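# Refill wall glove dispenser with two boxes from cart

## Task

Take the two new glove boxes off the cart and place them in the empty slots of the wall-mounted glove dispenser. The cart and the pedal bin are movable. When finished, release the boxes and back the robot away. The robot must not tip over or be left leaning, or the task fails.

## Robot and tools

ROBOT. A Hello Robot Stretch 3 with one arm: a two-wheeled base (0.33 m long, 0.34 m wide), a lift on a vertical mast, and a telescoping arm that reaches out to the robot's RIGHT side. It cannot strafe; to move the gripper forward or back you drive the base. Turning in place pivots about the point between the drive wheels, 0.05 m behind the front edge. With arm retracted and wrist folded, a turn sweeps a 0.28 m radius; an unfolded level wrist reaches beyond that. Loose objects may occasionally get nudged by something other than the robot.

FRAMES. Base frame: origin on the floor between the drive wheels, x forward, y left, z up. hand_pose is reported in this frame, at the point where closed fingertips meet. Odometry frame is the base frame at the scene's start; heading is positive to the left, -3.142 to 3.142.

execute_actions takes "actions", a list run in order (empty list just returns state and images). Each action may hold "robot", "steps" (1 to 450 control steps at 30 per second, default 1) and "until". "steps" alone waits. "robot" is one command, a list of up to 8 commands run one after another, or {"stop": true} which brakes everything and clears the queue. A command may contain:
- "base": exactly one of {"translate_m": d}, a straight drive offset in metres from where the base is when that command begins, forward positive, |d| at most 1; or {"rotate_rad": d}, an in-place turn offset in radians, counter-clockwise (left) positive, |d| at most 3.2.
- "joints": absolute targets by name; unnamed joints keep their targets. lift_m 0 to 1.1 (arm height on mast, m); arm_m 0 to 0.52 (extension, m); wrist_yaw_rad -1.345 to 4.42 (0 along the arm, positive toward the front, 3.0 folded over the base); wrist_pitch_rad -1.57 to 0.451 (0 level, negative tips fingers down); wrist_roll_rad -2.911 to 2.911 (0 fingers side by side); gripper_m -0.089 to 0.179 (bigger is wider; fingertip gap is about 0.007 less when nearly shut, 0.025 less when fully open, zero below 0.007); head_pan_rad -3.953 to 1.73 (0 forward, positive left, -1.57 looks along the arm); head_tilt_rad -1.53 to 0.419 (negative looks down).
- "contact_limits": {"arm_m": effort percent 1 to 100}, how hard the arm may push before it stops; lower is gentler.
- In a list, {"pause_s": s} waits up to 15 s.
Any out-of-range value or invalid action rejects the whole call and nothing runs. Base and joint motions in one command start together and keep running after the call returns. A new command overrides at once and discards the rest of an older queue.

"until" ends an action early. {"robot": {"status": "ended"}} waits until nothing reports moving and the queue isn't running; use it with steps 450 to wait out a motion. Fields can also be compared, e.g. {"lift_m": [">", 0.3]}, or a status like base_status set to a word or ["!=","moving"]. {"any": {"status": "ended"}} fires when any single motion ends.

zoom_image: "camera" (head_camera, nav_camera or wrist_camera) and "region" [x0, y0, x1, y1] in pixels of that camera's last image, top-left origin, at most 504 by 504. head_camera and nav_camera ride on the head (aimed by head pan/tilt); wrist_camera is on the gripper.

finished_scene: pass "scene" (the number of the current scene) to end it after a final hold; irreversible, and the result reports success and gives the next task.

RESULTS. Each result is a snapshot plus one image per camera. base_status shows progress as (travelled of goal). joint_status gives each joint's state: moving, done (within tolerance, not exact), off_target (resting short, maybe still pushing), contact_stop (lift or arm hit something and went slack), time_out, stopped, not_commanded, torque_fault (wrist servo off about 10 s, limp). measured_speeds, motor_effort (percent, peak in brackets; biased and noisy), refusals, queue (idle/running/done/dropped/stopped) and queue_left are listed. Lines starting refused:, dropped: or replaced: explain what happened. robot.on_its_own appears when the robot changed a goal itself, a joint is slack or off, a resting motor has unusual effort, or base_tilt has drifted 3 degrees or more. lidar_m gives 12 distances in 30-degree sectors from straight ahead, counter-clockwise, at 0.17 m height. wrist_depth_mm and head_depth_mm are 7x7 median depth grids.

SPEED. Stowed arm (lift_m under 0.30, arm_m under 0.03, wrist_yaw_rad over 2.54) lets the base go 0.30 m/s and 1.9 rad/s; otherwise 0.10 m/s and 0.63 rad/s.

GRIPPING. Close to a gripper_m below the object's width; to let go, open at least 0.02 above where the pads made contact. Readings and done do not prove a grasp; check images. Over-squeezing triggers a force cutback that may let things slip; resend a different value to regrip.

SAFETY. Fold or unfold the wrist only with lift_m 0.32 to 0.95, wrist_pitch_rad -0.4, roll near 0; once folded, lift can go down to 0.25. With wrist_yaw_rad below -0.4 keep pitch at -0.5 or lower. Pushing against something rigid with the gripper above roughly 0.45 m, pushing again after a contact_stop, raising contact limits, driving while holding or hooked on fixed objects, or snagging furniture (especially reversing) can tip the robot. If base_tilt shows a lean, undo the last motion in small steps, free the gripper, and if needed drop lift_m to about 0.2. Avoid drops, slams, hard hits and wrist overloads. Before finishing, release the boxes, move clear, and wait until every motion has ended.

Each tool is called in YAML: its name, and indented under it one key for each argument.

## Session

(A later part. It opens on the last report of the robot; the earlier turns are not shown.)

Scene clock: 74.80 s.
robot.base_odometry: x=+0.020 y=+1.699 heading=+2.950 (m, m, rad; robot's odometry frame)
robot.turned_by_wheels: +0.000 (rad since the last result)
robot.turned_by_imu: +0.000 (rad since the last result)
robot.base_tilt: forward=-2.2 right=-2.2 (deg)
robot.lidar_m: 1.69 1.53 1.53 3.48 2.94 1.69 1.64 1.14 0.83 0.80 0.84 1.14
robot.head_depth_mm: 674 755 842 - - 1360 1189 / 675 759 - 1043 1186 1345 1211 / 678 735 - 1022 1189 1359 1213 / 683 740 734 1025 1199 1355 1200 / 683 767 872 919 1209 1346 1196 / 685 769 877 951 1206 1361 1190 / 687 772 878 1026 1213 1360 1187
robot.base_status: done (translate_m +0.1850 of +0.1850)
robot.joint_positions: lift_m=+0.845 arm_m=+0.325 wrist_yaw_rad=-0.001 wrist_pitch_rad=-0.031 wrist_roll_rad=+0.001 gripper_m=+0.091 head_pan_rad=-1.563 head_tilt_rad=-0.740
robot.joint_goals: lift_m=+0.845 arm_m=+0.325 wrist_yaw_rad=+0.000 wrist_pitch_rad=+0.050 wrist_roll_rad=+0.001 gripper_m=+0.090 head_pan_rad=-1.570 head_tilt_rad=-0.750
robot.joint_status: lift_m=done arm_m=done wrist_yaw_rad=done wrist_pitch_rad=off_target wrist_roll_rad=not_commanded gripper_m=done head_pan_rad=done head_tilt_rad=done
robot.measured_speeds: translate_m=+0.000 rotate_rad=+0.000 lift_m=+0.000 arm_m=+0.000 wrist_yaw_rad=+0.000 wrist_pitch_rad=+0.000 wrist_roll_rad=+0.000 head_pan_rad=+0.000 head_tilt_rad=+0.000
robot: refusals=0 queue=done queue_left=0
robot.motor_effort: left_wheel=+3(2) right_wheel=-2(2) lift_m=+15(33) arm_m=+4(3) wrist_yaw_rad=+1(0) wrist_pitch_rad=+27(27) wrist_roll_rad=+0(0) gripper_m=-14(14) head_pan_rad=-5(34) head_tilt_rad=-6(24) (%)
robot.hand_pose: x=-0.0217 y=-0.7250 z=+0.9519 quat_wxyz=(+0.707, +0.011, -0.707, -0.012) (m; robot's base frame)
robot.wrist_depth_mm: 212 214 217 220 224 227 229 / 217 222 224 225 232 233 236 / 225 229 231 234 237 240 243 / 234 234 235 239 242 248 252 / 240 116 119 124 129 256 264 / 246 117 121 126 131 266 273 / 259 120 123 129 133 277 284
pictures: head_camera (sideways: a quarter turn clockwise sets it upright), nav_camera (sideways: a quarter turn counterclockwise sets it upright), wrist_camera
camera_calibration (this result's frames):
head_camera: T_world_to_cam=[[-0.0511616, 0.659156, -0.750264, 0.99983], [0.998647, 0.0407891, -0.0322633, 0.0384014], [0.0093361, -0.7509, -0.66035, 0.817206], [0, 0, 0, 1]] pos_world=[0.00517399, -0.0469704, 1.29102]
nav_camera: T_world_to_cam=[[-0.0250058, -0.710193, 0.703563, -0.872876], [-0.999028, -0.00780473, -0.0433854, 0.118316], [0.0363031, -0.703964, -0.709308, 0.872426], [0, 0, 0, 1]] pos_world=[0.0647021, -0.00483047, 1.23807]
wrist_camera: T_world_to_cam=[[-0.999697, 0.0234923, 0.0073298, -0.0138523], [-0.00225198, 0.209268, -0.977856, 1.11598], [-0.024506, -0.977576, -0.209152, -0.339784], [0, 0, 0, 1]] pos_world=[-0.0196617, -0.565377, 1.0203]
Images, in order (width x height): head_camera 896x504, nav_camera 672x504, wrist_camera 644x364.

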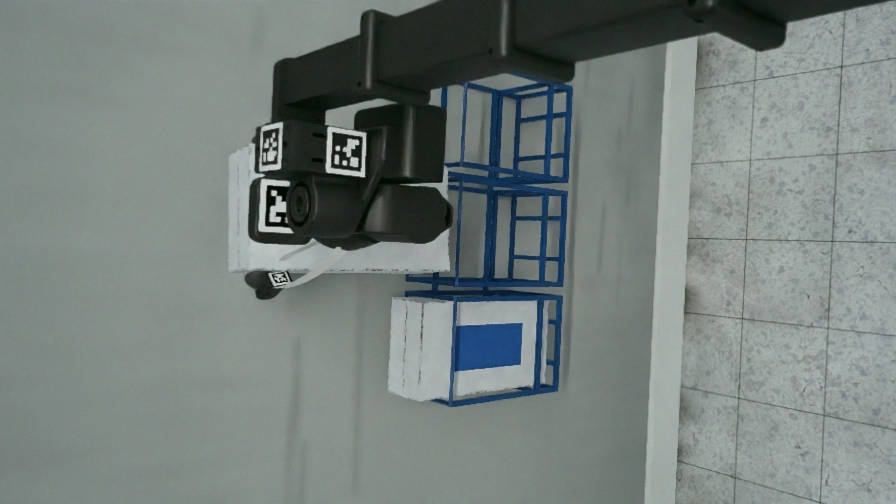

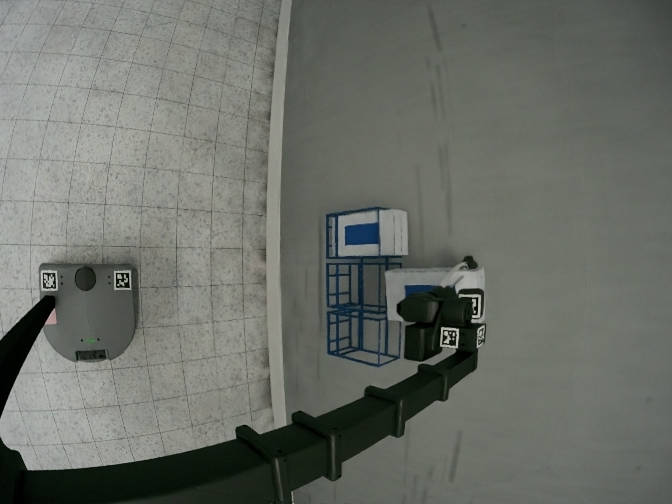

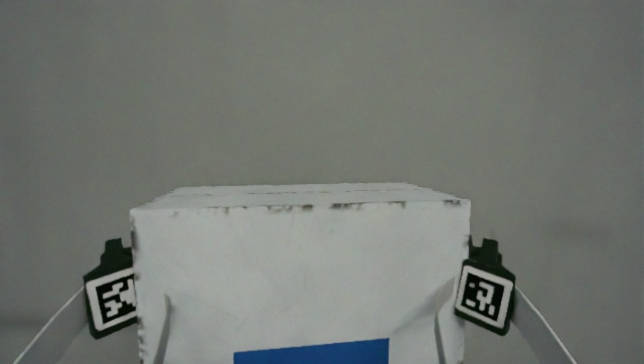

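execute_actions:
  actions:
    - {"robot":[{"base":{"translate_m":0.012},"joints":{"arm_m":0.342}},{"joints":{"lift_m":0.80}}],"steps":450,"until":{"robot":{"status":"ended"}}}

zoom_image:
  camera: "head_camera"
  region: [330,100,630,400]

Scene clock: 77.00 s.
robot.base_odometry: x=+0.008 y=+1.702 heading=+2.950 (m, m, rad; robot's odometry frame)
robot.turned_by_wheels: +0.000 (rad since the last result)
robot.turned_by_imu: -0.001 (rad since the last result)
robot.base_tilt: forward=-2.2 right=-2.2 (deg)
robot.lidar_m: 1.68 1.53 1.52 3.47 2.94 1.70 1.65 1.14 0.84 0.80 0.83 1.14
robot.head_depth_mm: 676 756 856 982 - - - / 675 757 833 - 1188 1348 1210 / 680 760 745 1053 1190 1352 1201 / 681 763 760 987 1199 1349 1202 / 684 768 873 911 1201 1350 1197 / 686 766 877 970 1219 1356 1199 / 690 772 876 1016 1218 1347 1190
robot.base_status: done (translate_m +0.0120 of +0.0120)
robot.joint_positions: lift_m=+0.800 arm_m=+0.342 wrist_yaw_rad=-0.001 wrist_pitch_rad=-0.030 wrist_roll_rad=+0.000 gripper_m=+0.091 head_pan_rad=-1.563 head_tilt_rad=-0.740
robot.joint_goals: lift_m=+0.800 arm_m=+0.342 wrist_yaw_rad=+0.000 wrist_pitch_rad=+0.050 wrist_roll_rad=+0.000 gripper_m=+0.090 head_pan_rad=-1.570 head_tilt_rad=-0.750
robot.joint_status: lift_m=done arm_m=done wrist_yaw_rad=done wrist_pitch_rad=off_target wrist_roll_rad=not_commanded gripper_m=done head_pan_rad=done head_tilt_rad=done
robot.measured_speeds: translate_m=+0.000 rotate_rad=+0.000 lift_m=+0.000 arm_m=+0.000 wrist_yaw_rad=+0.000 wrist_pitch_rad=+0.000 wrist_roll_rad=+0.000 head_pan_rad=+0.000 head_tilt_rad=+0.000
robot: refusals=0 queue=done queue_left=0
robot.motor_effort: left_wheel=+2(5) right_wheel=-1(3) lift_m=+15(15) arm_m=+3(1) wrist_yaw_rad=+1(1) wrist_pitch_rad=+26(27) wrist_roll_rad=+0(0) gripper_m=-14(15) head_pan_rad=-6(6) head_tilt_rad=-6(6) (%)
robot.hand_pose: x=-0.0216 y=-0.7420 z=+0.9072 quat_wxyz=(+0.707, +0.011, -0.707, -0.011) (m; robot's base frame)
robot.wrist_depth_mm: 197 199 201 204 207 210 212 / 203 204 206 210 212 217 221 / 207 213 214 217 220 223 226 / 214 215 218 221 223 231 234 / 222 116 119 124 129 238 244 / 229 117 121 126 132 245 252 / 237 240 123 128 134 258 264
pictures: head_camera (sideways: a quarter turn clockwise sets it upright), nav_camera (sideways: a quarter turn counterclockwise sets it upright), wrist_camera
camera_calibration (this result's frames):
head_camera: T_world_to_cam=[[-0.0510865, 0.65928, -0.75016, 0.999694], [0.998651, 0.0406791, -0.0322581, 0.0383946], [0.00924872, -0.750796, -0.660469, 0.817361], [0, 0, 0, 1]] pos_world=[0.00516856, -0.0469686, 1.29101]
nav_camera: T_world_to_cam=[[-0.0250868, -0.710302, 0.70345, -0.872729], [-0.999029, -0.0076827, -0.0433854, 0.118316], [0.0362211, -0.703856, -0.709419, 0.872572], [0, 0, 0, 1]] pos_world=[0.0647014, -0.00482712, 1.23807]
wrist_camera: T_world_to_cam=[[-0.999701, 0.0232537, 0.00756726, -0.0134562], [-0.00255876, 0.20828, -0.978066, 1.07526], [-0.0243198, -0.977793, -0.208158, -0.366844], [0, 0, 0, 1]] pos_world=[-0.0196224, -0.58234, 0.975415]
Images, in order (width x height): head_camera 896x504, nav_camera 672x504, wrist_camera 644x364.

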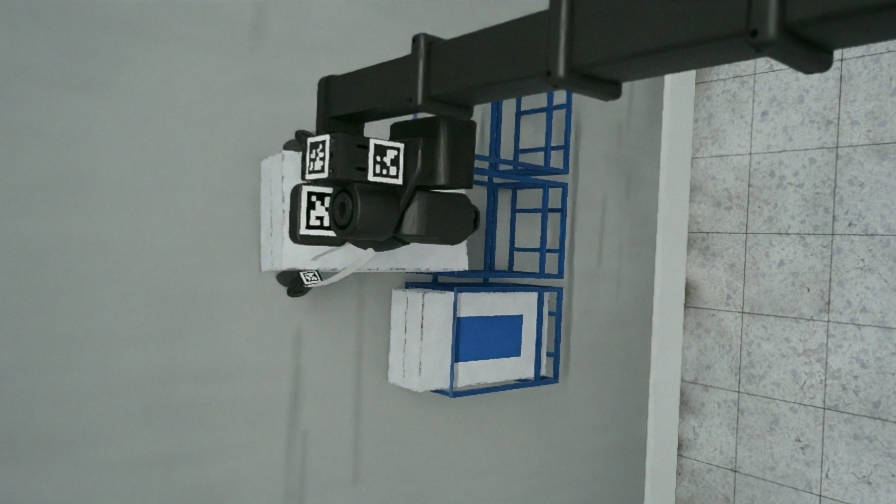

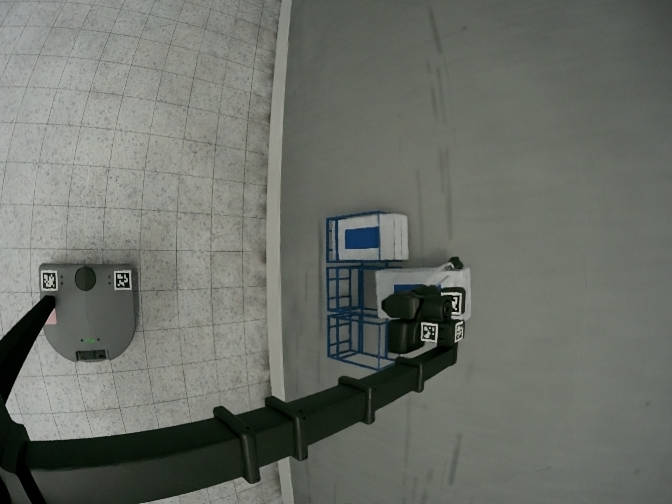

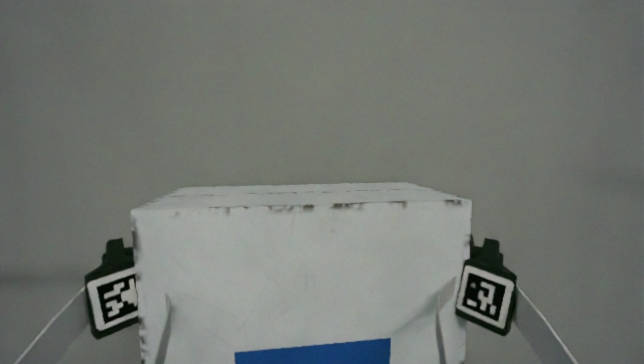

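Region (330, 100, 630, 400) of head_camera's 896x504 image, scaled by 1.680, with more detail than that image has.

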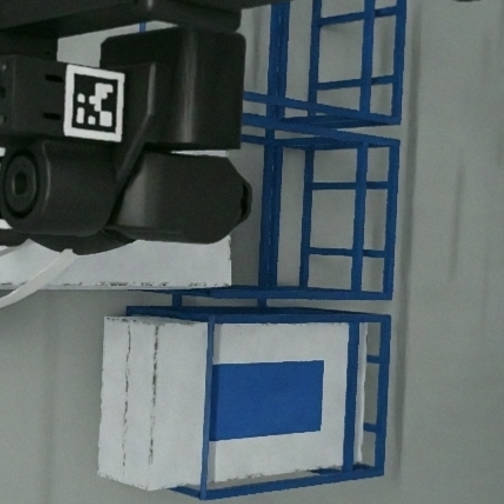

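execute_actions:
  actions:
    - {"robot":{"joints":{"lift_m":0.83}},"steps":100,"until":{"robot":{"status":"ended"}}}
    - {"robot":{"joints":{"wrist_pitch_rad":0.18,"head_tilt_rad":-0.6}},"steps":60}

zoom_image:
  camera: "head_camera"
  region: [330,100,730,400]

Scene clock: 80.43 s.
robot.base_odometry: x=+0.008 y=+1.702 heading=+2.950 (m, m, rad; robot's odometry frame)
robot.turned_by_wheels: +0.000 (rad since the last result)
robot.turned_by_imu: -0.001 (rad since the last result)
robot.base_tilt: forward=-2.2 right=-2.3 (deg)
robot.lidar_m: 1.68 1.53 1.52 3.49 2.95 1.71 1.65 1.14 0.83 0.80 0.83 1.14
robot.head_depth_mm: 661 725 800 883 - - 1276 / 664 726 804 - 1037 1176 1288 / 664 729 772 - 1031 1189 1288 / 666 732 775 807 1029 1194 1284 / 669 733 811 899 916 1205 1280 / 669 734 812 913 979 1210 1273 / 673 737 817 917 1041 1217 1267
robot.base_status: done (translate_m +0.0120 of +0.0120)
robot.joint_positions: lift_m=+0.829 arm_m=+0.342 wrist_yaw_rad=-0.001 wrist_pitch_rad=+0.095 wrist_roll_rad=+0.000 gripper_m=+0.091 head_pan_rad=-1.563 head_tilt_rad=-0.606
robot.joint_goals: lift_m=+0.830 arm_m=+0.342 wrist_yaw_rad=+0.000 wrist_pitch_rad=+0.180 wrist_roll_rad=+0.000 gripper_m=+0.090 head_pan_rad=-1.570 head_tilt_rad=-0.600
robot.joint_status: lift_m=done arm_m=done wrist_yaw_rad=done wrist_pitch_rad=off_target wrist_roll_rad=not_commanded gripper_m=done head_pan_rad=done head_tilt_rad=done
robot.measured_speeds: translate_m=+0.000 rotate_rad=+0.000 lift_m=+0.000 arm_m=+0.000 wrist_yaw_rad=+0.000 wrist_pitch_rad=+0.000 wrist_roll_rad=+0.000 head_pan_rad=+0.000 head_tilt_rad=+0.000
robot: refusals=0 queue=dropped queue_left=0
robot.motor_effort: left_wheel=+2(2) right_wheel=-2(2) lift_m=+32(32) arm_m=+4(3) wrist_yaw_rad=+0(1) wrist_pitch_rad=+28(32) wrist_roll_rad=+0(0) gripper_m=-15(15) head_pan_rad=-6(6) head_tilt_rad=+3(20) (%)
robot.hand_pose: x=-0.0216 y=-0.7440 z=+0.9683 quat_wxyz=(+0.706, -0.033, -0.706, +0.033) (m; robot's base frame)
robot.wrist_depth_mm: 208 211 215 216 220 225 226 / 210 213 216 220 223 225 229 / 214 216 219 222 225 230 231 / 216 218 220 223 226 234 236 / 220 117 120 125 130 235 242 / 222 117 121 126 132 239 243 / 226 119 122 128 133 243 244
pictures: head_camera (sideways: a quarter turn clockwise sets it upright), nav_camera (sideways: a quarter turn counterclockwise sets it upright), wrist_camera
camera_calibration (this result's frames):
head_camera: T_world_to_cam=[[-0.05022, 0.553092, -0.831605, 1.10586], [0.99869, 0.0360209, -0.036353, 0.0437315], [0.00984861, -0.832341, -0.554177, 0.679082], [0, 0, 0, 1]] pos_world=[0.00517411, -0.0479896, 1.29756]
nav_camera: T_world_to_cam=[[-0.0259106, -0.609901, 0.792054, -0.988207], [-0.998984, -0.0134316, -0.0430225, 0.117851], [0.036878, -0.792364, -0.608933, 0.741861], [0, 0, 0, 1]] pos_world=[0.0647676, -0.013301, 1.23953]
wrist_camera: T_world_to_cam=[[-0.999703, 0.0239084, 0.00466591, -0.0105482], [-0.00263146, 0.0844286, -0.996426, 1.06109], [-0.0242169, -0.996143, -0.0843407, -0.489617], [0, 0, 0, 1]] pos_world=[-0.0196098, -0.577063, 1.01605]
Images, in order (width x height): head_camera 896x504, nav_camera 672x504, wrist_camera 644x364.

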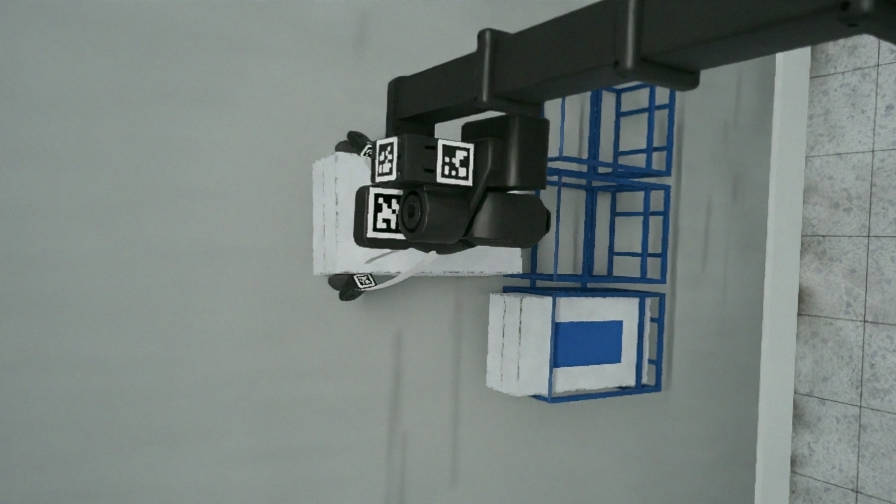

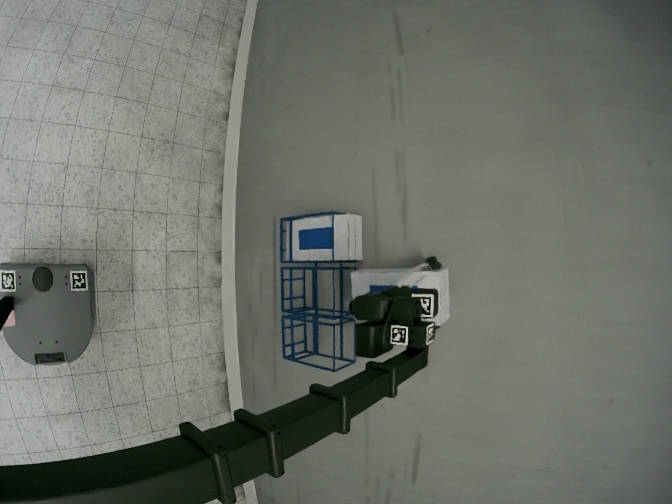

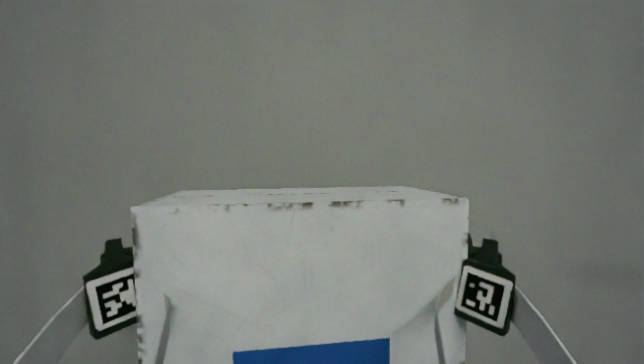

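Region (330, 100, 730, 400) of head_camera's 896x504 image, scaled by 1.260, with more detail than that image has; it fills the top 378 rows of this view, and the rest is white.

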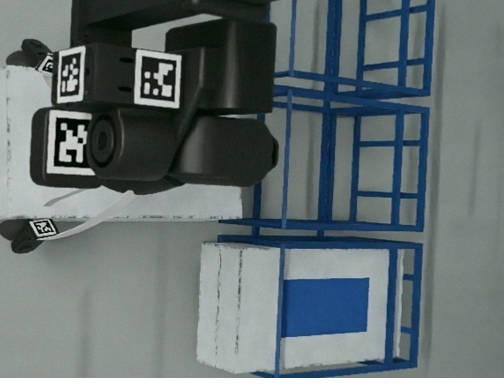

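execute_actions:
  actions:
    - {"robot":{"joints":{"lift_m":0.75}},"steps":60}
    - {"steps":20}

zoom_image:
  camera: "head_camera"
  region: [330,100,730,400]

Scene clock: 83.33 s.
robot.base_odometry: x=+0.008 y=+1.702 heading=+2.950 (m, m, rad; robot's odometry frame)
robot.turned_by_wheels: +0.000 (rad since the last result)
robot.turned_by_imu: -0.001 (rad since the last result)
robot.base_tilt: forward=-2.2 right=-2.2 (deg)
robot.lidar_m: 1.68 1.53 1.52 3.50 2.95 1.71 1.65 1.15 0.83 0.80 0.84 1.14
robot.head_depth_mm: 661 726 802 897 1012 1151 - / 663 726 804 888 - 1176 1291 / 664 727 795 758 - 1191 1284 / 669 732 799 762 975 1185 1285 / 669 737 815 894 916 1200 1281 / 669 735 816 907 977 1204 1280 / 675 738 818 921 1051 1206 1266
robot.base_status: done (translate_m +0.0120 of +0.0120)
robot.joint_positions: lift_m=+0.751 arm_m=+0.342 wrist_yaw_rad=-0.001 wrist_pitch_rad=+0.162 wrist_roll_rad=+0.000 gripper_m=+0.091 head_pan_rad=-1.563 head_tilt_rad=-0.606
robot.joint_goals: lift_m=+0.750 arm_m=+0.342 wrist_yaw_rad=+0.000 wrist_pitch_rad=+0.180 wrist_roll_rad=+0.000 gripper_m=+0.090 head_pan_rad=-1.570 head_tilt_rad=-0.600
robot.joint_status: lift_m=done arm_m=done wrist_yaw_rad=done wrist_pitch_rad=off_target wrist_roll_rad=not_commanded gripper_m=done head_pan_rad=done head_tilt_rad=done
robot.measured_speeds: translate_m=+0.000 rotate_rad=+0.000 lift_m=+0.000 arm_m=+0.000 wrist_yaw_rad=+0.000 wrist_pitch_rad=+0.000 wrist_roll_rad=+0.000 head_pan_rad=+0.000 head_tilt_rad=+0.000
robot: refusals=0 queue=done queue_left=0
robot.motor_effort: left_wheel=+1(2) right_wheel=-1(1) lift_m=+11(31) arm_m=+4(3) wrist_yaw_rad=+0(1) wrist_pitch_rad=+6(28) wrist_roll_rad=+0(0) gripper_m=-16(15) head_pan_rad=-4(4) head_tilt_rad=+3(4) (%)
robot.hand_pose: x=-0.0216 y=-0.7434 z=+0.9068 quat_wxyz=(+0.705, -0.057, -0.705, +0.057) (m; robot's base frame)
robot.wrist_depth_mm: 218 220 223 226 232 235 237 / 218 220 224 225 230 234 238 / 219 224 225 229 232 238 237 / 219 220 224 225 229 238 240 / 219 118 121 126 131 235 242 / 221 118 121 126 131 238 241 / 221 118 121 126 131 237 244
pictures: head_camera (sideways: a quarter turn clockwise sets it upright), nav_camera (sideways: a quarter turn counterclockwise sets it upright), wrist_camera
camera_calibration (this result's frames):
head_camera: T_world_to_cam=[[-0.0502186, 0.552898, -0.831734, 1.10603], [0.99869, 0.0360126, -0.0363596, 0.04374], [0.00984972, -0.83247, -0.553983, 0.67883], [0, 0, 0, 1]] pos_world=[0.00517413, -0.0479906, 1.29757]
nav_camera: T_world_to_cam=[[-0.0259119, -0.609716, 0.792196, -0.988392], [-0.998984, -0.0134417, -0.0430212, 0.117849], [0.0368792, -0.792506, -0.608748, 0.741621], [0, 0, 0, 1]] pos_world=[0.0647677, -0.0133156, 1.23953]
wrist_camera: T_world_to_cam=[[-0.999704, 0.0241554, 0.00302313, -0.0086015], [-0.00259585, 0.0177009, -0.99984, 0.953204], [-0.024205, -0.999551, -0.017633, -0.557242], [0, 0, 0, 1]] pos_world=[-0.0196126, -0.573656, 0.943251]
Images, in order (width x height): head_camera 896x504, nav_camera 672x504, wrist_camera 644x364.

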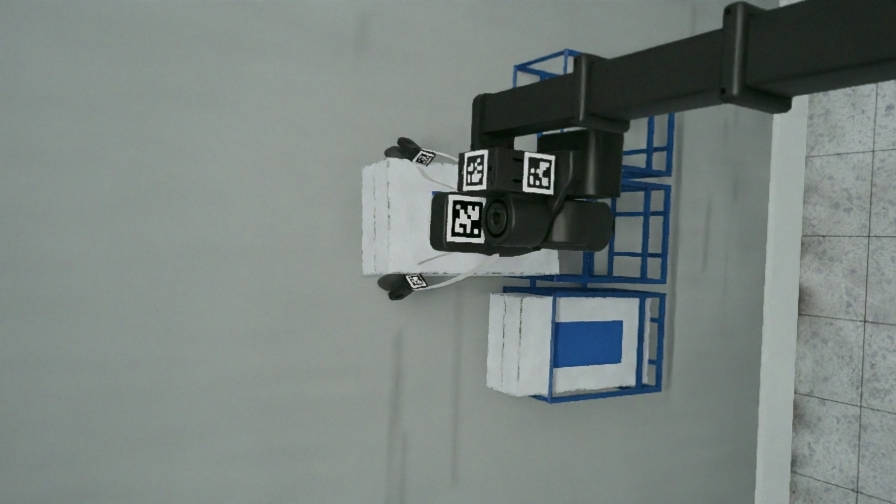

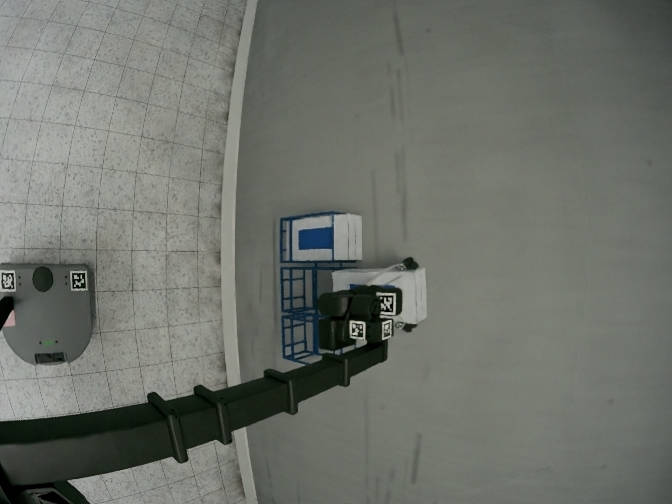

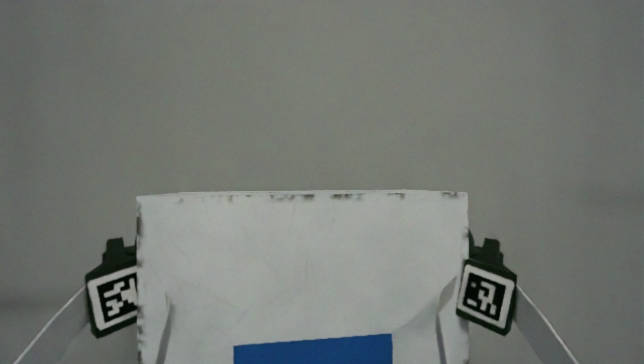

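Region (330, 100, 730, 400) of head_camera's 896x504 image, scaled by 1.260, with more detail than that image has; it fills the top 378 rows of this view, and the rest is white.

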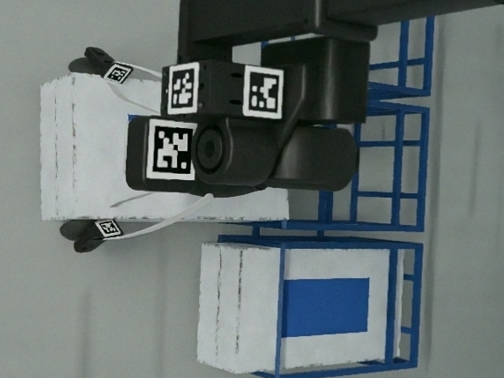

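execute_actions:
  actions:
    - {"robot":{"joints":{"lift_m":0.79}},"steps":40}
    - {"robot":{"joints":{"arm_m":0.36,"wrist_pitch_rad":0.2}},"steps":40}
    - {"robot":{"joints":{"lift_m":0.74}},"steps":50}

Scene clock: 87.80 s.
robot.base_odometry: x=+0.008 y=+1.702 heading=+2.950 (m, m, rad; robot's odometry frame)
robot.turned_by_wheels: +0.000 (rad since the last result)
robot.turned_by_imu: -0.001 (rad since the last result)
robot.base_tilt: forward=-2.2 right=-2.2 (deg)
robot.lidar_m: 1.68 1.53 1.51 3.49 2.95 1.70 1.65 1.14 0.83 0.80 0.83 1.14
robot.head_depth_mm: 659 726 799 897 1017 1153 - / 663 726 803 886 - 1189 1258 / 664 728 804 794 - 1186 1284 / 667 730 807 789 1015 1198 1278 / 669 733 811 895 920 1209 1283 / 669 732 813 912 975 1201 1278 / 675 737 816 919 1043 1215 1272
robot.base_status: done (translate_m +0.0120 of +0.0120)
robot.joint_positions: lift_m=+0.740 arm_m=+0.360 wrist_yaw_rad=-0.001 wrist_pitch_rad=+0.117 wrist_roll_rad=+0.000 gripper_m=+0.091 head_pan_rad=-1.563 head_tilt_rad=-0.606
robot.joint_goals: lift_m=+0.740 arm_m=+0.360 wrist_yaw_rad=+0.000 wrist_pitch_rad=+0.200 wrist_roll_rad=+0.000 gripper_m=+0.090 head_pan_rad=-1.570 head_tilt_rad=-0.600
robot.joint_status: lift_m=done arm_m=done wrist_yaw_rad=done wrist_pitch_rad=off_target wrist_roll_rad=not_commanded gripper_m=done head_pan_rad=done head_tilt_rad=done
robot.measured_speeds: translate_m=+0.000 rotate_rad=+0.000 lift_m=+0.000 arm_m=+0.000 wrist_yaw_rad=+0.000 wrist_pitch_rad=+0.000 wrist_roll_rad=+0.000 head_pan_rad=+0.000 head_tilt_rad=+0.000
robot: refusals=0 queue=done queue_left=0
robot.motor_effort: left_wheel=+2(2) right_wheel=-1(1) lift_m=+15(35) arm_m=+3(2) wrist_yaw_rad=+1(0) wrist_pitch_rad=+27(28) wrist_roll_rad=+0(0) gripper_m=-15(15) head_pan_rad=-5(5) head_tilt_rad=+4(4) (%)
robot.hand_pose: x=-0.0216 y=-0.7619 z=+0.8849 quat_wxyz=(+0.706, -0.041, -0.706, +0.041) (m; robot's base frame)
robot.wrist_depth_mm: 194 197 198 202 205 208 212 / 197 198 200 205 208 210 213 / 197 200 202 206 208 211 216 / 200 202 204 206 210 214 217 / 201 118 121 125 132 217 220 / 203 117 121 126 131 221 225 / 206 119 122 126 132 222 224
pictures: head_camera (sideways: a quarter turn clockwise sets it upright), nav_camera (sideways: a quarter turn counterclockwise sets it upright), wrist_camera
camera_calibration (this result's frames):
head_camera: T_world_to_cam=[[-0.0502183, 0.552867, -0.831755, 1.10605], [0.99869, 0.0360112, -0.0363606, 0.0437414], [0.00984989, -0.832491, -0.553951, 0.678788], [0, 0, 0, 1]] pos_world=[0.00517413, -0.0479907, 1.29757]
nav_camera: T_world_to_cam=[[-0.0259122, -0.609686, 0.79222, -0.988422], [-0.998984, -0.0134434, -0.043021, 0.117849], [0.0368794, -0.792529, -0.608718, 0.741581], [0, 0, 0, 1]] pos_world=[0.0647677, -0.0133179, 1.23953]
wrist_camera: T_world_to_cam=[[-0.999697, 0.0242152, 0.00432907, -0.00924795], [-0.00279735, 0.0629343, -0.998014, 0.964489], [-0.0244395, -0.997724, -0.0628475, -0.534733], [0, 0, 0, 1]] pos_world=[-0.0196158, -0.593991, 0.929007]
Images, in order (width x height): head_camera 896x504, nav_camera 672x504, wrist_camera 644x364.

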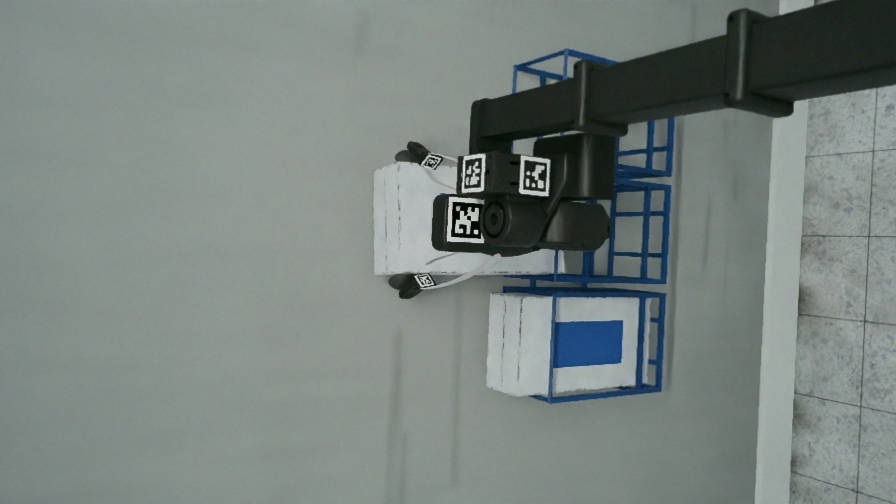

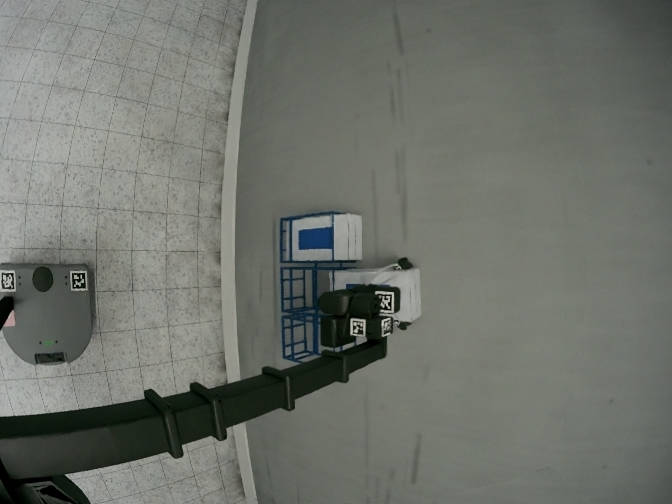

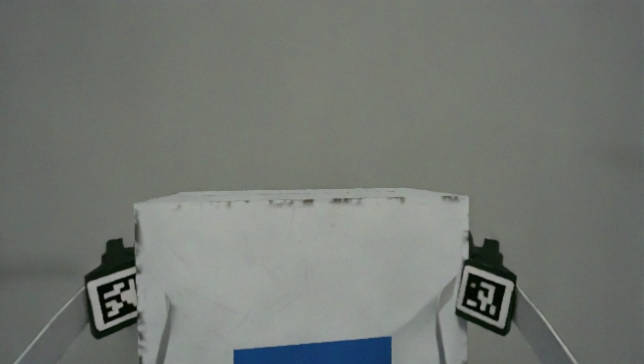

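execute_actions:
  actions:
    - {"robot":{"joints":{"lift_m":0.66}},"steps":80,"until":{"robot":{"status":"ended"}}}
    - {"steps":10}

Scene clock: 89.77 s.
robot.base_odometry: x=+0.008 y=+1.702 heading=+2.950 (m, m, rad; robot's odometry frame)
robot.turned_by_wheels: +0.000 (rad since the last result)
robot.turned_by_imu: -0.001 (rad since the last result)
robot.base_tilt: forward=-2.2 right=-2.2 (deg)
robot.lidar_m: 1.68 1.53 1.52 3.49 2.95 1.70 1.66 1.14 0.84 0.80 0.83 1.14
robot.head_depth_mm: 661 724 803 899 1015 1175 1297 / 663 726 804 898 992 - 1268 / 665 728 807 868 - 1224 1283 / 667 731 809 861 915 1208 1282 / 666 729 811 898 913 1205 1280 / 671 736 815 912 980 1210 1274 / 674 739 815 916 1050 1219 1271
robot.base_status: done (translate_m +0.0120 of +0.0120)
robot.joint_positions: lift_m=+0.660 arm_m=+0.360 wrist_yaw_rad=-0.003 wrist_pitch_rad=+0.118 wrist_roll_rad=+0.000 gripper_m=+0.091 head_pan_rad=-1.563 head_tilt_rad=-0.606
robot.joint_goals: lift_m=+0.660 arm_m=+0.360 wrist_yaw_rad=+0.000 wrist_pitch_rad=+0.200 wrist_roll_rad=+0.000 gripper_m=+0.090 head_pan_rad=-1.570 head_tilt_rad=-0.600
robot.joint_status: lift_m=done arm_m=done wrist_yaw_rad=done wrist_pitch_rad=off_target wrist_roll_rad=not_commanded gripper_m=done head_pan_rad=done head_tilt_rad=done
robot.measured_speeds: translate_m=+0.000 rotate_rad=+0.000 lift_m=+0.000 arm_m=+0.000 wrist_yaw_rad=+0.000 wrist_pitch_rad=+0.000 wrist_roll_rad=+0.000 head_pan_rad=+0.000 head_tilt_rad=+0.000
robot: refusals=0 queue=done queue_left=0
robot.motor_effort: left_wheel=+2(1) right_wheel=-1(1) lift_m=+15(16) arm_m=+3(3) wrist_yaw_rad=+2(2) wrist_pitch_rad=+27(27) wrist_roll_rad=+1(0) gripper_m=-15(15) head_pan_rad=-5(6) head_tilt_rad=+3(4) (%)
robot.hand_pose: x=-0.0221 y=-0.7619 z=+0.8052 quat_wxyz=(+0.706, -0.042, -0.706, +0.040) (m; robot's base frame)
robot.wrist_depth_mm: 193 197 199 204 205 209 211 / 195 198 203 204 207 211 214 / 198 200 204 207 208 213 216 / 200 202 204 207 212 215 219 / 201 118 121 125 130 218 221 / 204 117 121 126 131 219 223 / 206 206 122 127 132 222 225
pictures: head_camera (sideways: a quarter turn clockwise sets it upright), nav_camera (sideways: a quarter turn counterclockwise sets it upright), wrist_camera
camera_calibration (this result's frames):
head_camera: T_world_to_cam=[[-0.0502183, 0.552867, -0.831755, 1.10605], [0.99869, 0.0360112, -0.0363606, 0.0437414], [0.00984989, -0.832491, -0.553951, 0.678788], [0, 0, 0, 1]] pos_world=[0.00517413, -0.0479907, 1.29757]
nav_camera: T_world_to_cam=[[-0.0259122, -0.609686, 0.79222, -0.988422], [-0.998984, -0.0134434, -0.043021, 0.117849], [0.0368794, -0.792529, -0.608718, 0.741581], [0, 0, 0, 1]] pos_world=[0.0647677, -0.0133179, 1.23953]
wrist_camera: T_world_to_cam=[[-0.99965, 0.0261097, 0.00429949, -0.00792099], [-0.00268305, 0.0616318, -0.998095, 0.884072], [-0.0263249, -0.997757, -0.0615402, -0.540863], [0, 0, 0, 1]] pos_world=[-0.0197844, -0.59393, 0.849137]
Images, in order (width x height): head_camera 896x504, nav_camera 672x504, wrist_camera 644x364.

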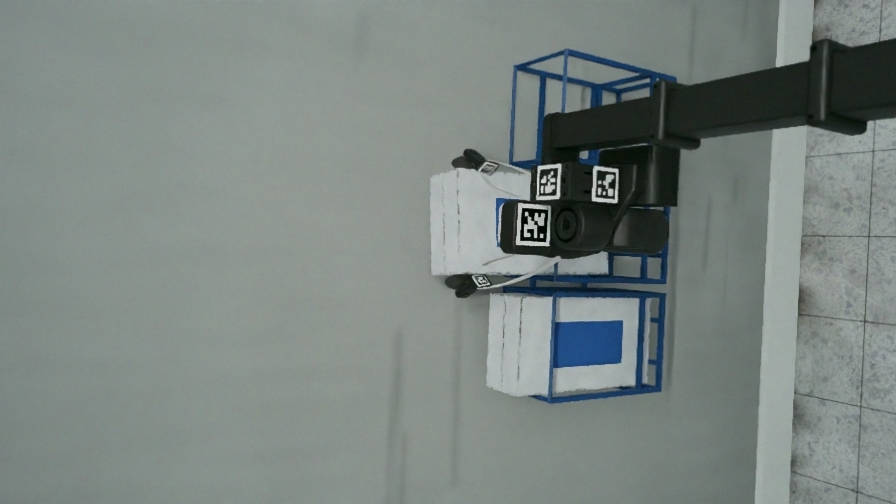

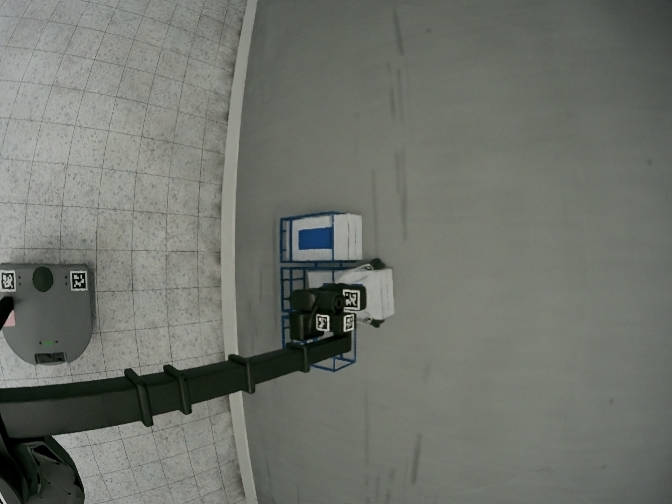

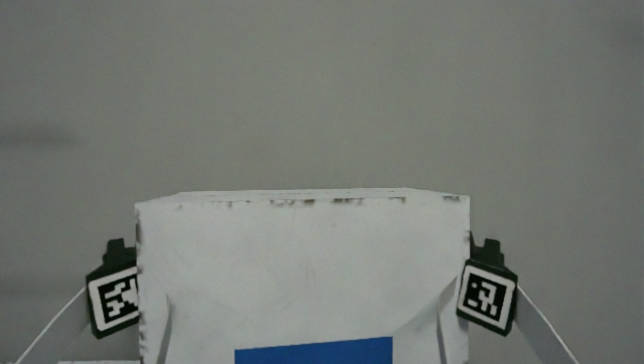

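execute_actions:
  actions:
    - {"robot":{"joints":{"lift_m":0.64}},"steps":40,"until":{"robot":{"status":"ended"}}}
    - {"robot":{"joints":{"gripper_m":0.165}},"steps":30}
    - {"robot":{"joints":{"lift_m":0.70,"wrist_pitch_rad":0.0}},"steps":60,"until":{"robot":{"status":"ended"}}}
    - {"robot":{"joints":{"arm_m":0.1}},"steps":100,"until":{"robot":{"status":"ended"}}}

Scene clock: 98.50 s.
robot.base_odometry: x=+0.008 y=+1.702 heading=+2.950 (m, m, rad; robot's odometry frame)
robot.turned_by_wheels: +0.000 (rad since the last result)
robot.turned_by_imu: -0.002 (rad since the last result)
robot.base_tilt: forward=-2.2 right=-2.2 (deg)
robot.lidar_m: 1.68 1.53 1.52 3.49 2.94 1.70 1.65 1.14 0.84 0.80 0.83 1.14
robot.head_depth_mm: 661 725 800 901 1023 1176 1299 / 664 726 801 901 1002 1183 - / 663 729 808 886 938 1161 - / 666 734 813 890 909 1143 1262 / 671 734 812 895 905 1194 1274 / 672 735 810 914 982 1205 1282 / 675 738 816 918 1050 1209 1272
robot.base_status: done (translate_m +0.0120 of +0.0120)
robot.joint_positions: lift_m=+0.699 arm_m=+0.100 wrist_yaw_rad=+0.000 wrist_pitch_rad=-0.018 wrist_roll_rad=+0.000 gripper_m=+0.165 head_pan_rad=-1.563 head_tilt_rad=-0.606
robot.joint_goals: lift_m=+0.700 arm_m=+0.100 wrist_yaw_rad=+0.000 wrist_pitch_rad=+0.000 wrist_roll_rad=+0.000 gripper_m=+0.165 head_pan_rad=-1.570 head_tilt_rad=-0.600
robot.joint_status: lift_m=done arm_m=done wrist_yaw_rad=done wrist_pitch_rad=done wrist_roll_rad=not_commanded gripper_m=done head_pan_rad=done head_tilt_rad=done
robot.measured_speeds: translate_m=+0.000 rotate_rad=+0.000 lift_m=+0.000 arm_m=+0.000 wrist_yaw_rad=+0.000 wrist_pitch_rad=+0.000 wrist_roll_rad=+0.000 head_pan_rad=+0.000 head_tilt_rad=+0.000
robot: refusals=0 queue=done queue_left=0
robot.motor_effort: left_wheel=+2(2) right_wheel=-2(3) lift_m=+29(32) arm_m=-3(2) wrist_yaw_rad=+0(3) wrist_pitch_rad=+6(26) wrist_roll_rad=+0(0) gripper_m=+0(84) head_pan_rad=-5(5) head_tilt_rad=+3(4) (%)
robot.hand_pose: x=-0.0216 y=-0.5011 z=+0.8094 quat_wxyz=(+0.707, +0.007, -0.707, -0.007) (m; robot's base frame)
robot.wrist_depth_mm: 419 422 425 439 439 450 449 / 427 439 435 448 456 457 462 / 443 454 454 457 465 479 479 / 452 466 470 469 479 490 504 / 464 419 403 397 494 498 519 / 472 403 404 405 515 - 528 / 504 413 419 420 522 546 542
pictures: head_camera (sideways: a quarter turn clockwise sets it upright), nav_camera (sideways: a quarter turn counterclockwise sets it upright), wrist_camera
camera_calibration (this result's frames):
head_camera: T_world_to_cam=[[-0.0502115, 0.552694, -0.83187, 1.1062], [0.99869, 0.0359937, -0.0363665, 0.0437491], [0.00984255, -0.832607, -0.553778, 0.678563], [0, 0, 0, 1]] pos_world=[0.00517366, -0.0479916, 1.29758]
nav_camera: T_world_to_cam=[[-0.0259195, -0.609521, 0.792346, -0.988588], [-0.998984, -0.0134424, -0.0430198, 0.117847], [0.0368725, -0.792656, -0.608553, 0.741367], [0, 0, 0, 1]] pos_world=[0.0647677, -0.0133315, 1.23953]
wrist_camera: T_world_to_cam=[[-0.999703, 0.0232294, 0.00736719, -0.0181413], [-0.00265908, 0.196527, -0.980495, 0.925516], [-0.0242242, -0.980223, -0.196407, -0.162314], [0, 0, 0, 1]] pos_world=[-0.0196069, -0.340571, 0.875718]
Images, in order (width x height): head_camera 896x504, nav_camera 672x504, wrist_camera 644x364.

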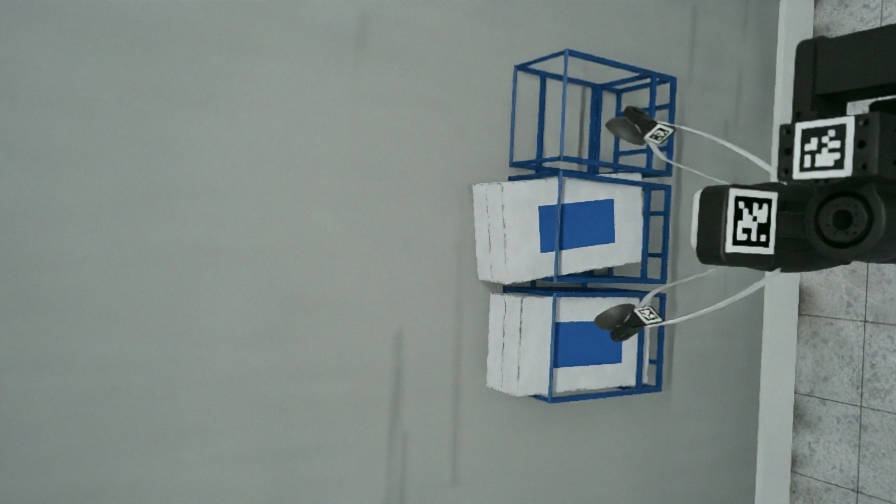

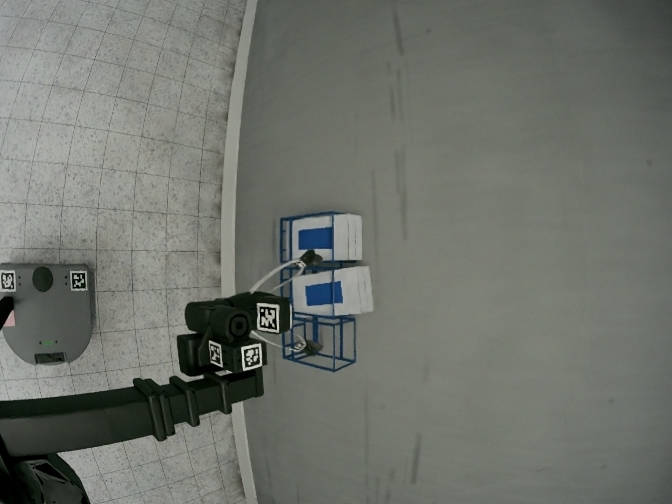

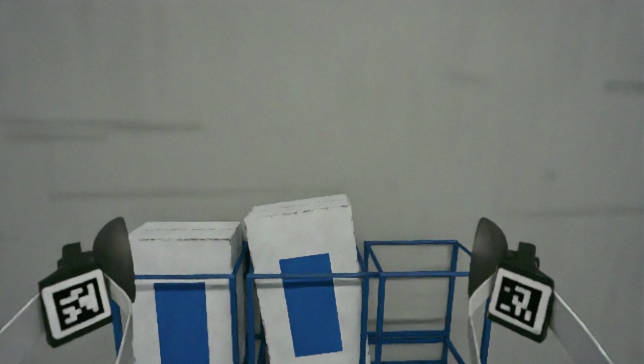

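execute_actions:
  actions:
    - {"robot":[{"base":{"translate_m":0.025},"joints":{"gripper_m":0.179,"lift_m":0.695}},{"joints":{"arm_m":0.335}}],"steps":300,"until":{"robot":{"status":"ended"}}}

Scene clock: 102.97 s.
robot.base_odometry: x=-0.016 y=+1.706 heading=+2.950 (m, m, rad; robot's odometry frame)
robot.turned_by_wheels: +0.000 (rad since the last result)
robot.turned_by_imu: -0.001 (rad since the last result)
robot.base_tilt: forward=-2.2 right=-2.2 (deg)
robot.lidar_m: 1.65 1.53 1.50 3.47 2.98 1.73 1.68 1.14 0.83 0.80 0.83 1.14
robot.head_depth_mm: 659 724 805 899 999 1175 1284 / 663 728 804 899 1001 - 1285 / 665 726 805 881 - 1219 1283 / 667 732 809 894 972 1205 1284 / 670 732 812 898 918 1203 1282 / 670 737 814 919 1016 1205 1283 / 670 738 816 918 1048 1215 1264
robot.base_status: done (translate_m +0.0250 of +0.0250)
robot.joint_positions: lift_m=+0.696 arm_m=+0.335 wrist_yaw_rad=+0.000 wrist_pitch_rad=-0.018 wrist_roll_rad=+0.000 gripper_m=+0.179 head_pan_rad=-1.563 head_tilt_rad=-0.606
robot.joint_goals: lift_m=+0.695 arm_m=+0.335 wrist_yaw_rad=+0.000 wrist_pitch_rad=+0.000 wrist_roll_rad=+0.000 gripper_m=+0.179 head_pan_rad=-1.570 head_tilt_rad=-0.600
robot.joint_status: lift_m=done arm_m=done wrist_yaw_rad=done wrist_pitch_rad=done wrist_roll_rad=not_commanded gripper_m=done head_pan_rad=done head_tilt_rad=done
robot.measured_speeds: translate_m=+0.000 rotate_rad=+0.000 lift_m=+0.000 arm_m=+0.000 wrist_yaw_rad=+0.000 wrist_pitch_rad=+0.000 wrist_roll_rad=+0.000 head_pan_rad=+0.000 head_tilt_rad=+0.000
robot: refusals=0 queue=done queue_left=0
robot.motor_effort: left_wheel=+1(7) right_wheel=-2(3) lift_m=+12(29) arm_m=+3(3) wrist_yaw_rad=+0(1) wrist_pitch_rad=+6(6) wrist_roll_rad=+0(0) gripper_m=+0(66) head_pan_rad=-5(5) head_tilt_rad=+3(3) (%)
robot.hand_pose: x=-0.0216 y=-0.7354 z=+0.8054 quat_wxyz=(+0.707, +0.007, -0.707, -0.007) (m; robot's base frame)
robot.wrist_depth_mm: 204 206 209 212 214 219 221 / 211 213 215 218 221 224 227 / 216 217 222 224 228 232 235 / 225 225 229 230 235 237 244 / 229 234 235 237 242 246 251 / - 242 241 214 202 251 259 / 196 208 181 162 160 260 267
pictures: head_camera (sideways: a quarter turn clockwise sets it upright), nav_camera (sideways: a quarter turn counterclockwise sets it upright), wrist_camera
camera_calibration (this result's frames):
head_camera: T_world_to_cam=[[-0.0501634, 0.552685, -0.831879, 1.10622], [0.998693, 0.0359063, -0.036367, 0.0437497], [0.00977027, -0.832617, -0.553763, 0.678545], [0, 0, 0, 1]] pos_world=[0.00516949, -0.0479916, 1.29758]
nav_camera: T_world_to_cam=[[-0.0259726, -0.609505, 0.792357, -0.988601], [-0.998985, -0.0133563, -0.0430197, 0.117847], [0.0368037, -0.79267, -0.608539, 0.74135], [0, 0, 0, 1]] pos_world=[0.0647665, -0.0133376, 1.23953]
wrist_camera: T_world_to_cam=[[-0.999703, 0.0232292, 0.00736839, -0.0126701], [-0.002659, 0.196579, -0.980484, 0.967681], [-0.0242244, -0.980213, -0.196459, -0.39273], [0, 0, 0, 1]] pos_world=[-0.0196069, -0.574891, 0.871734]
Images, in order (width x height): head_camera 896x504, nav_camera 672x504, wrist_camera 644x364.

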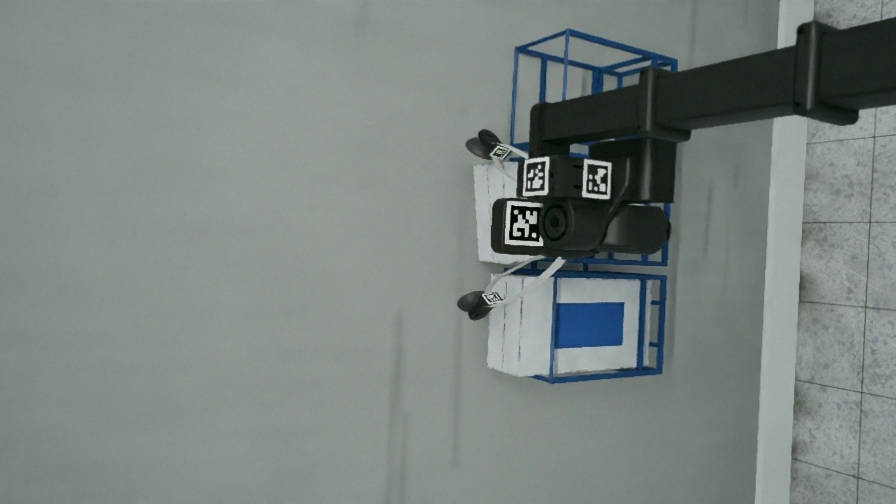

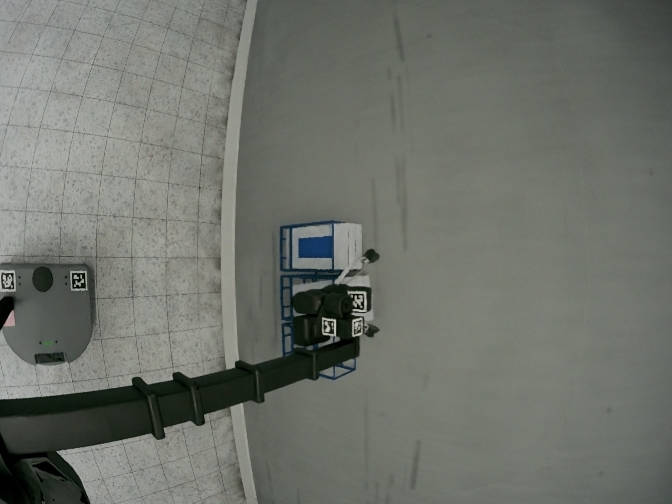

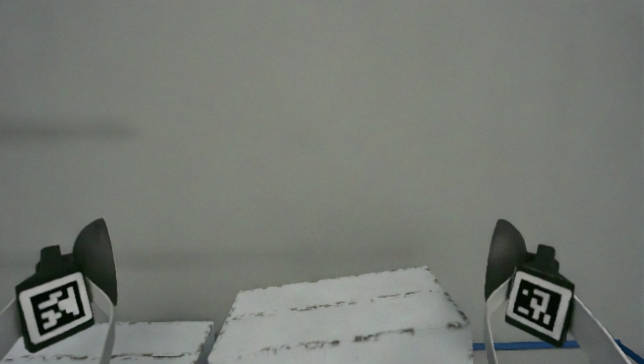

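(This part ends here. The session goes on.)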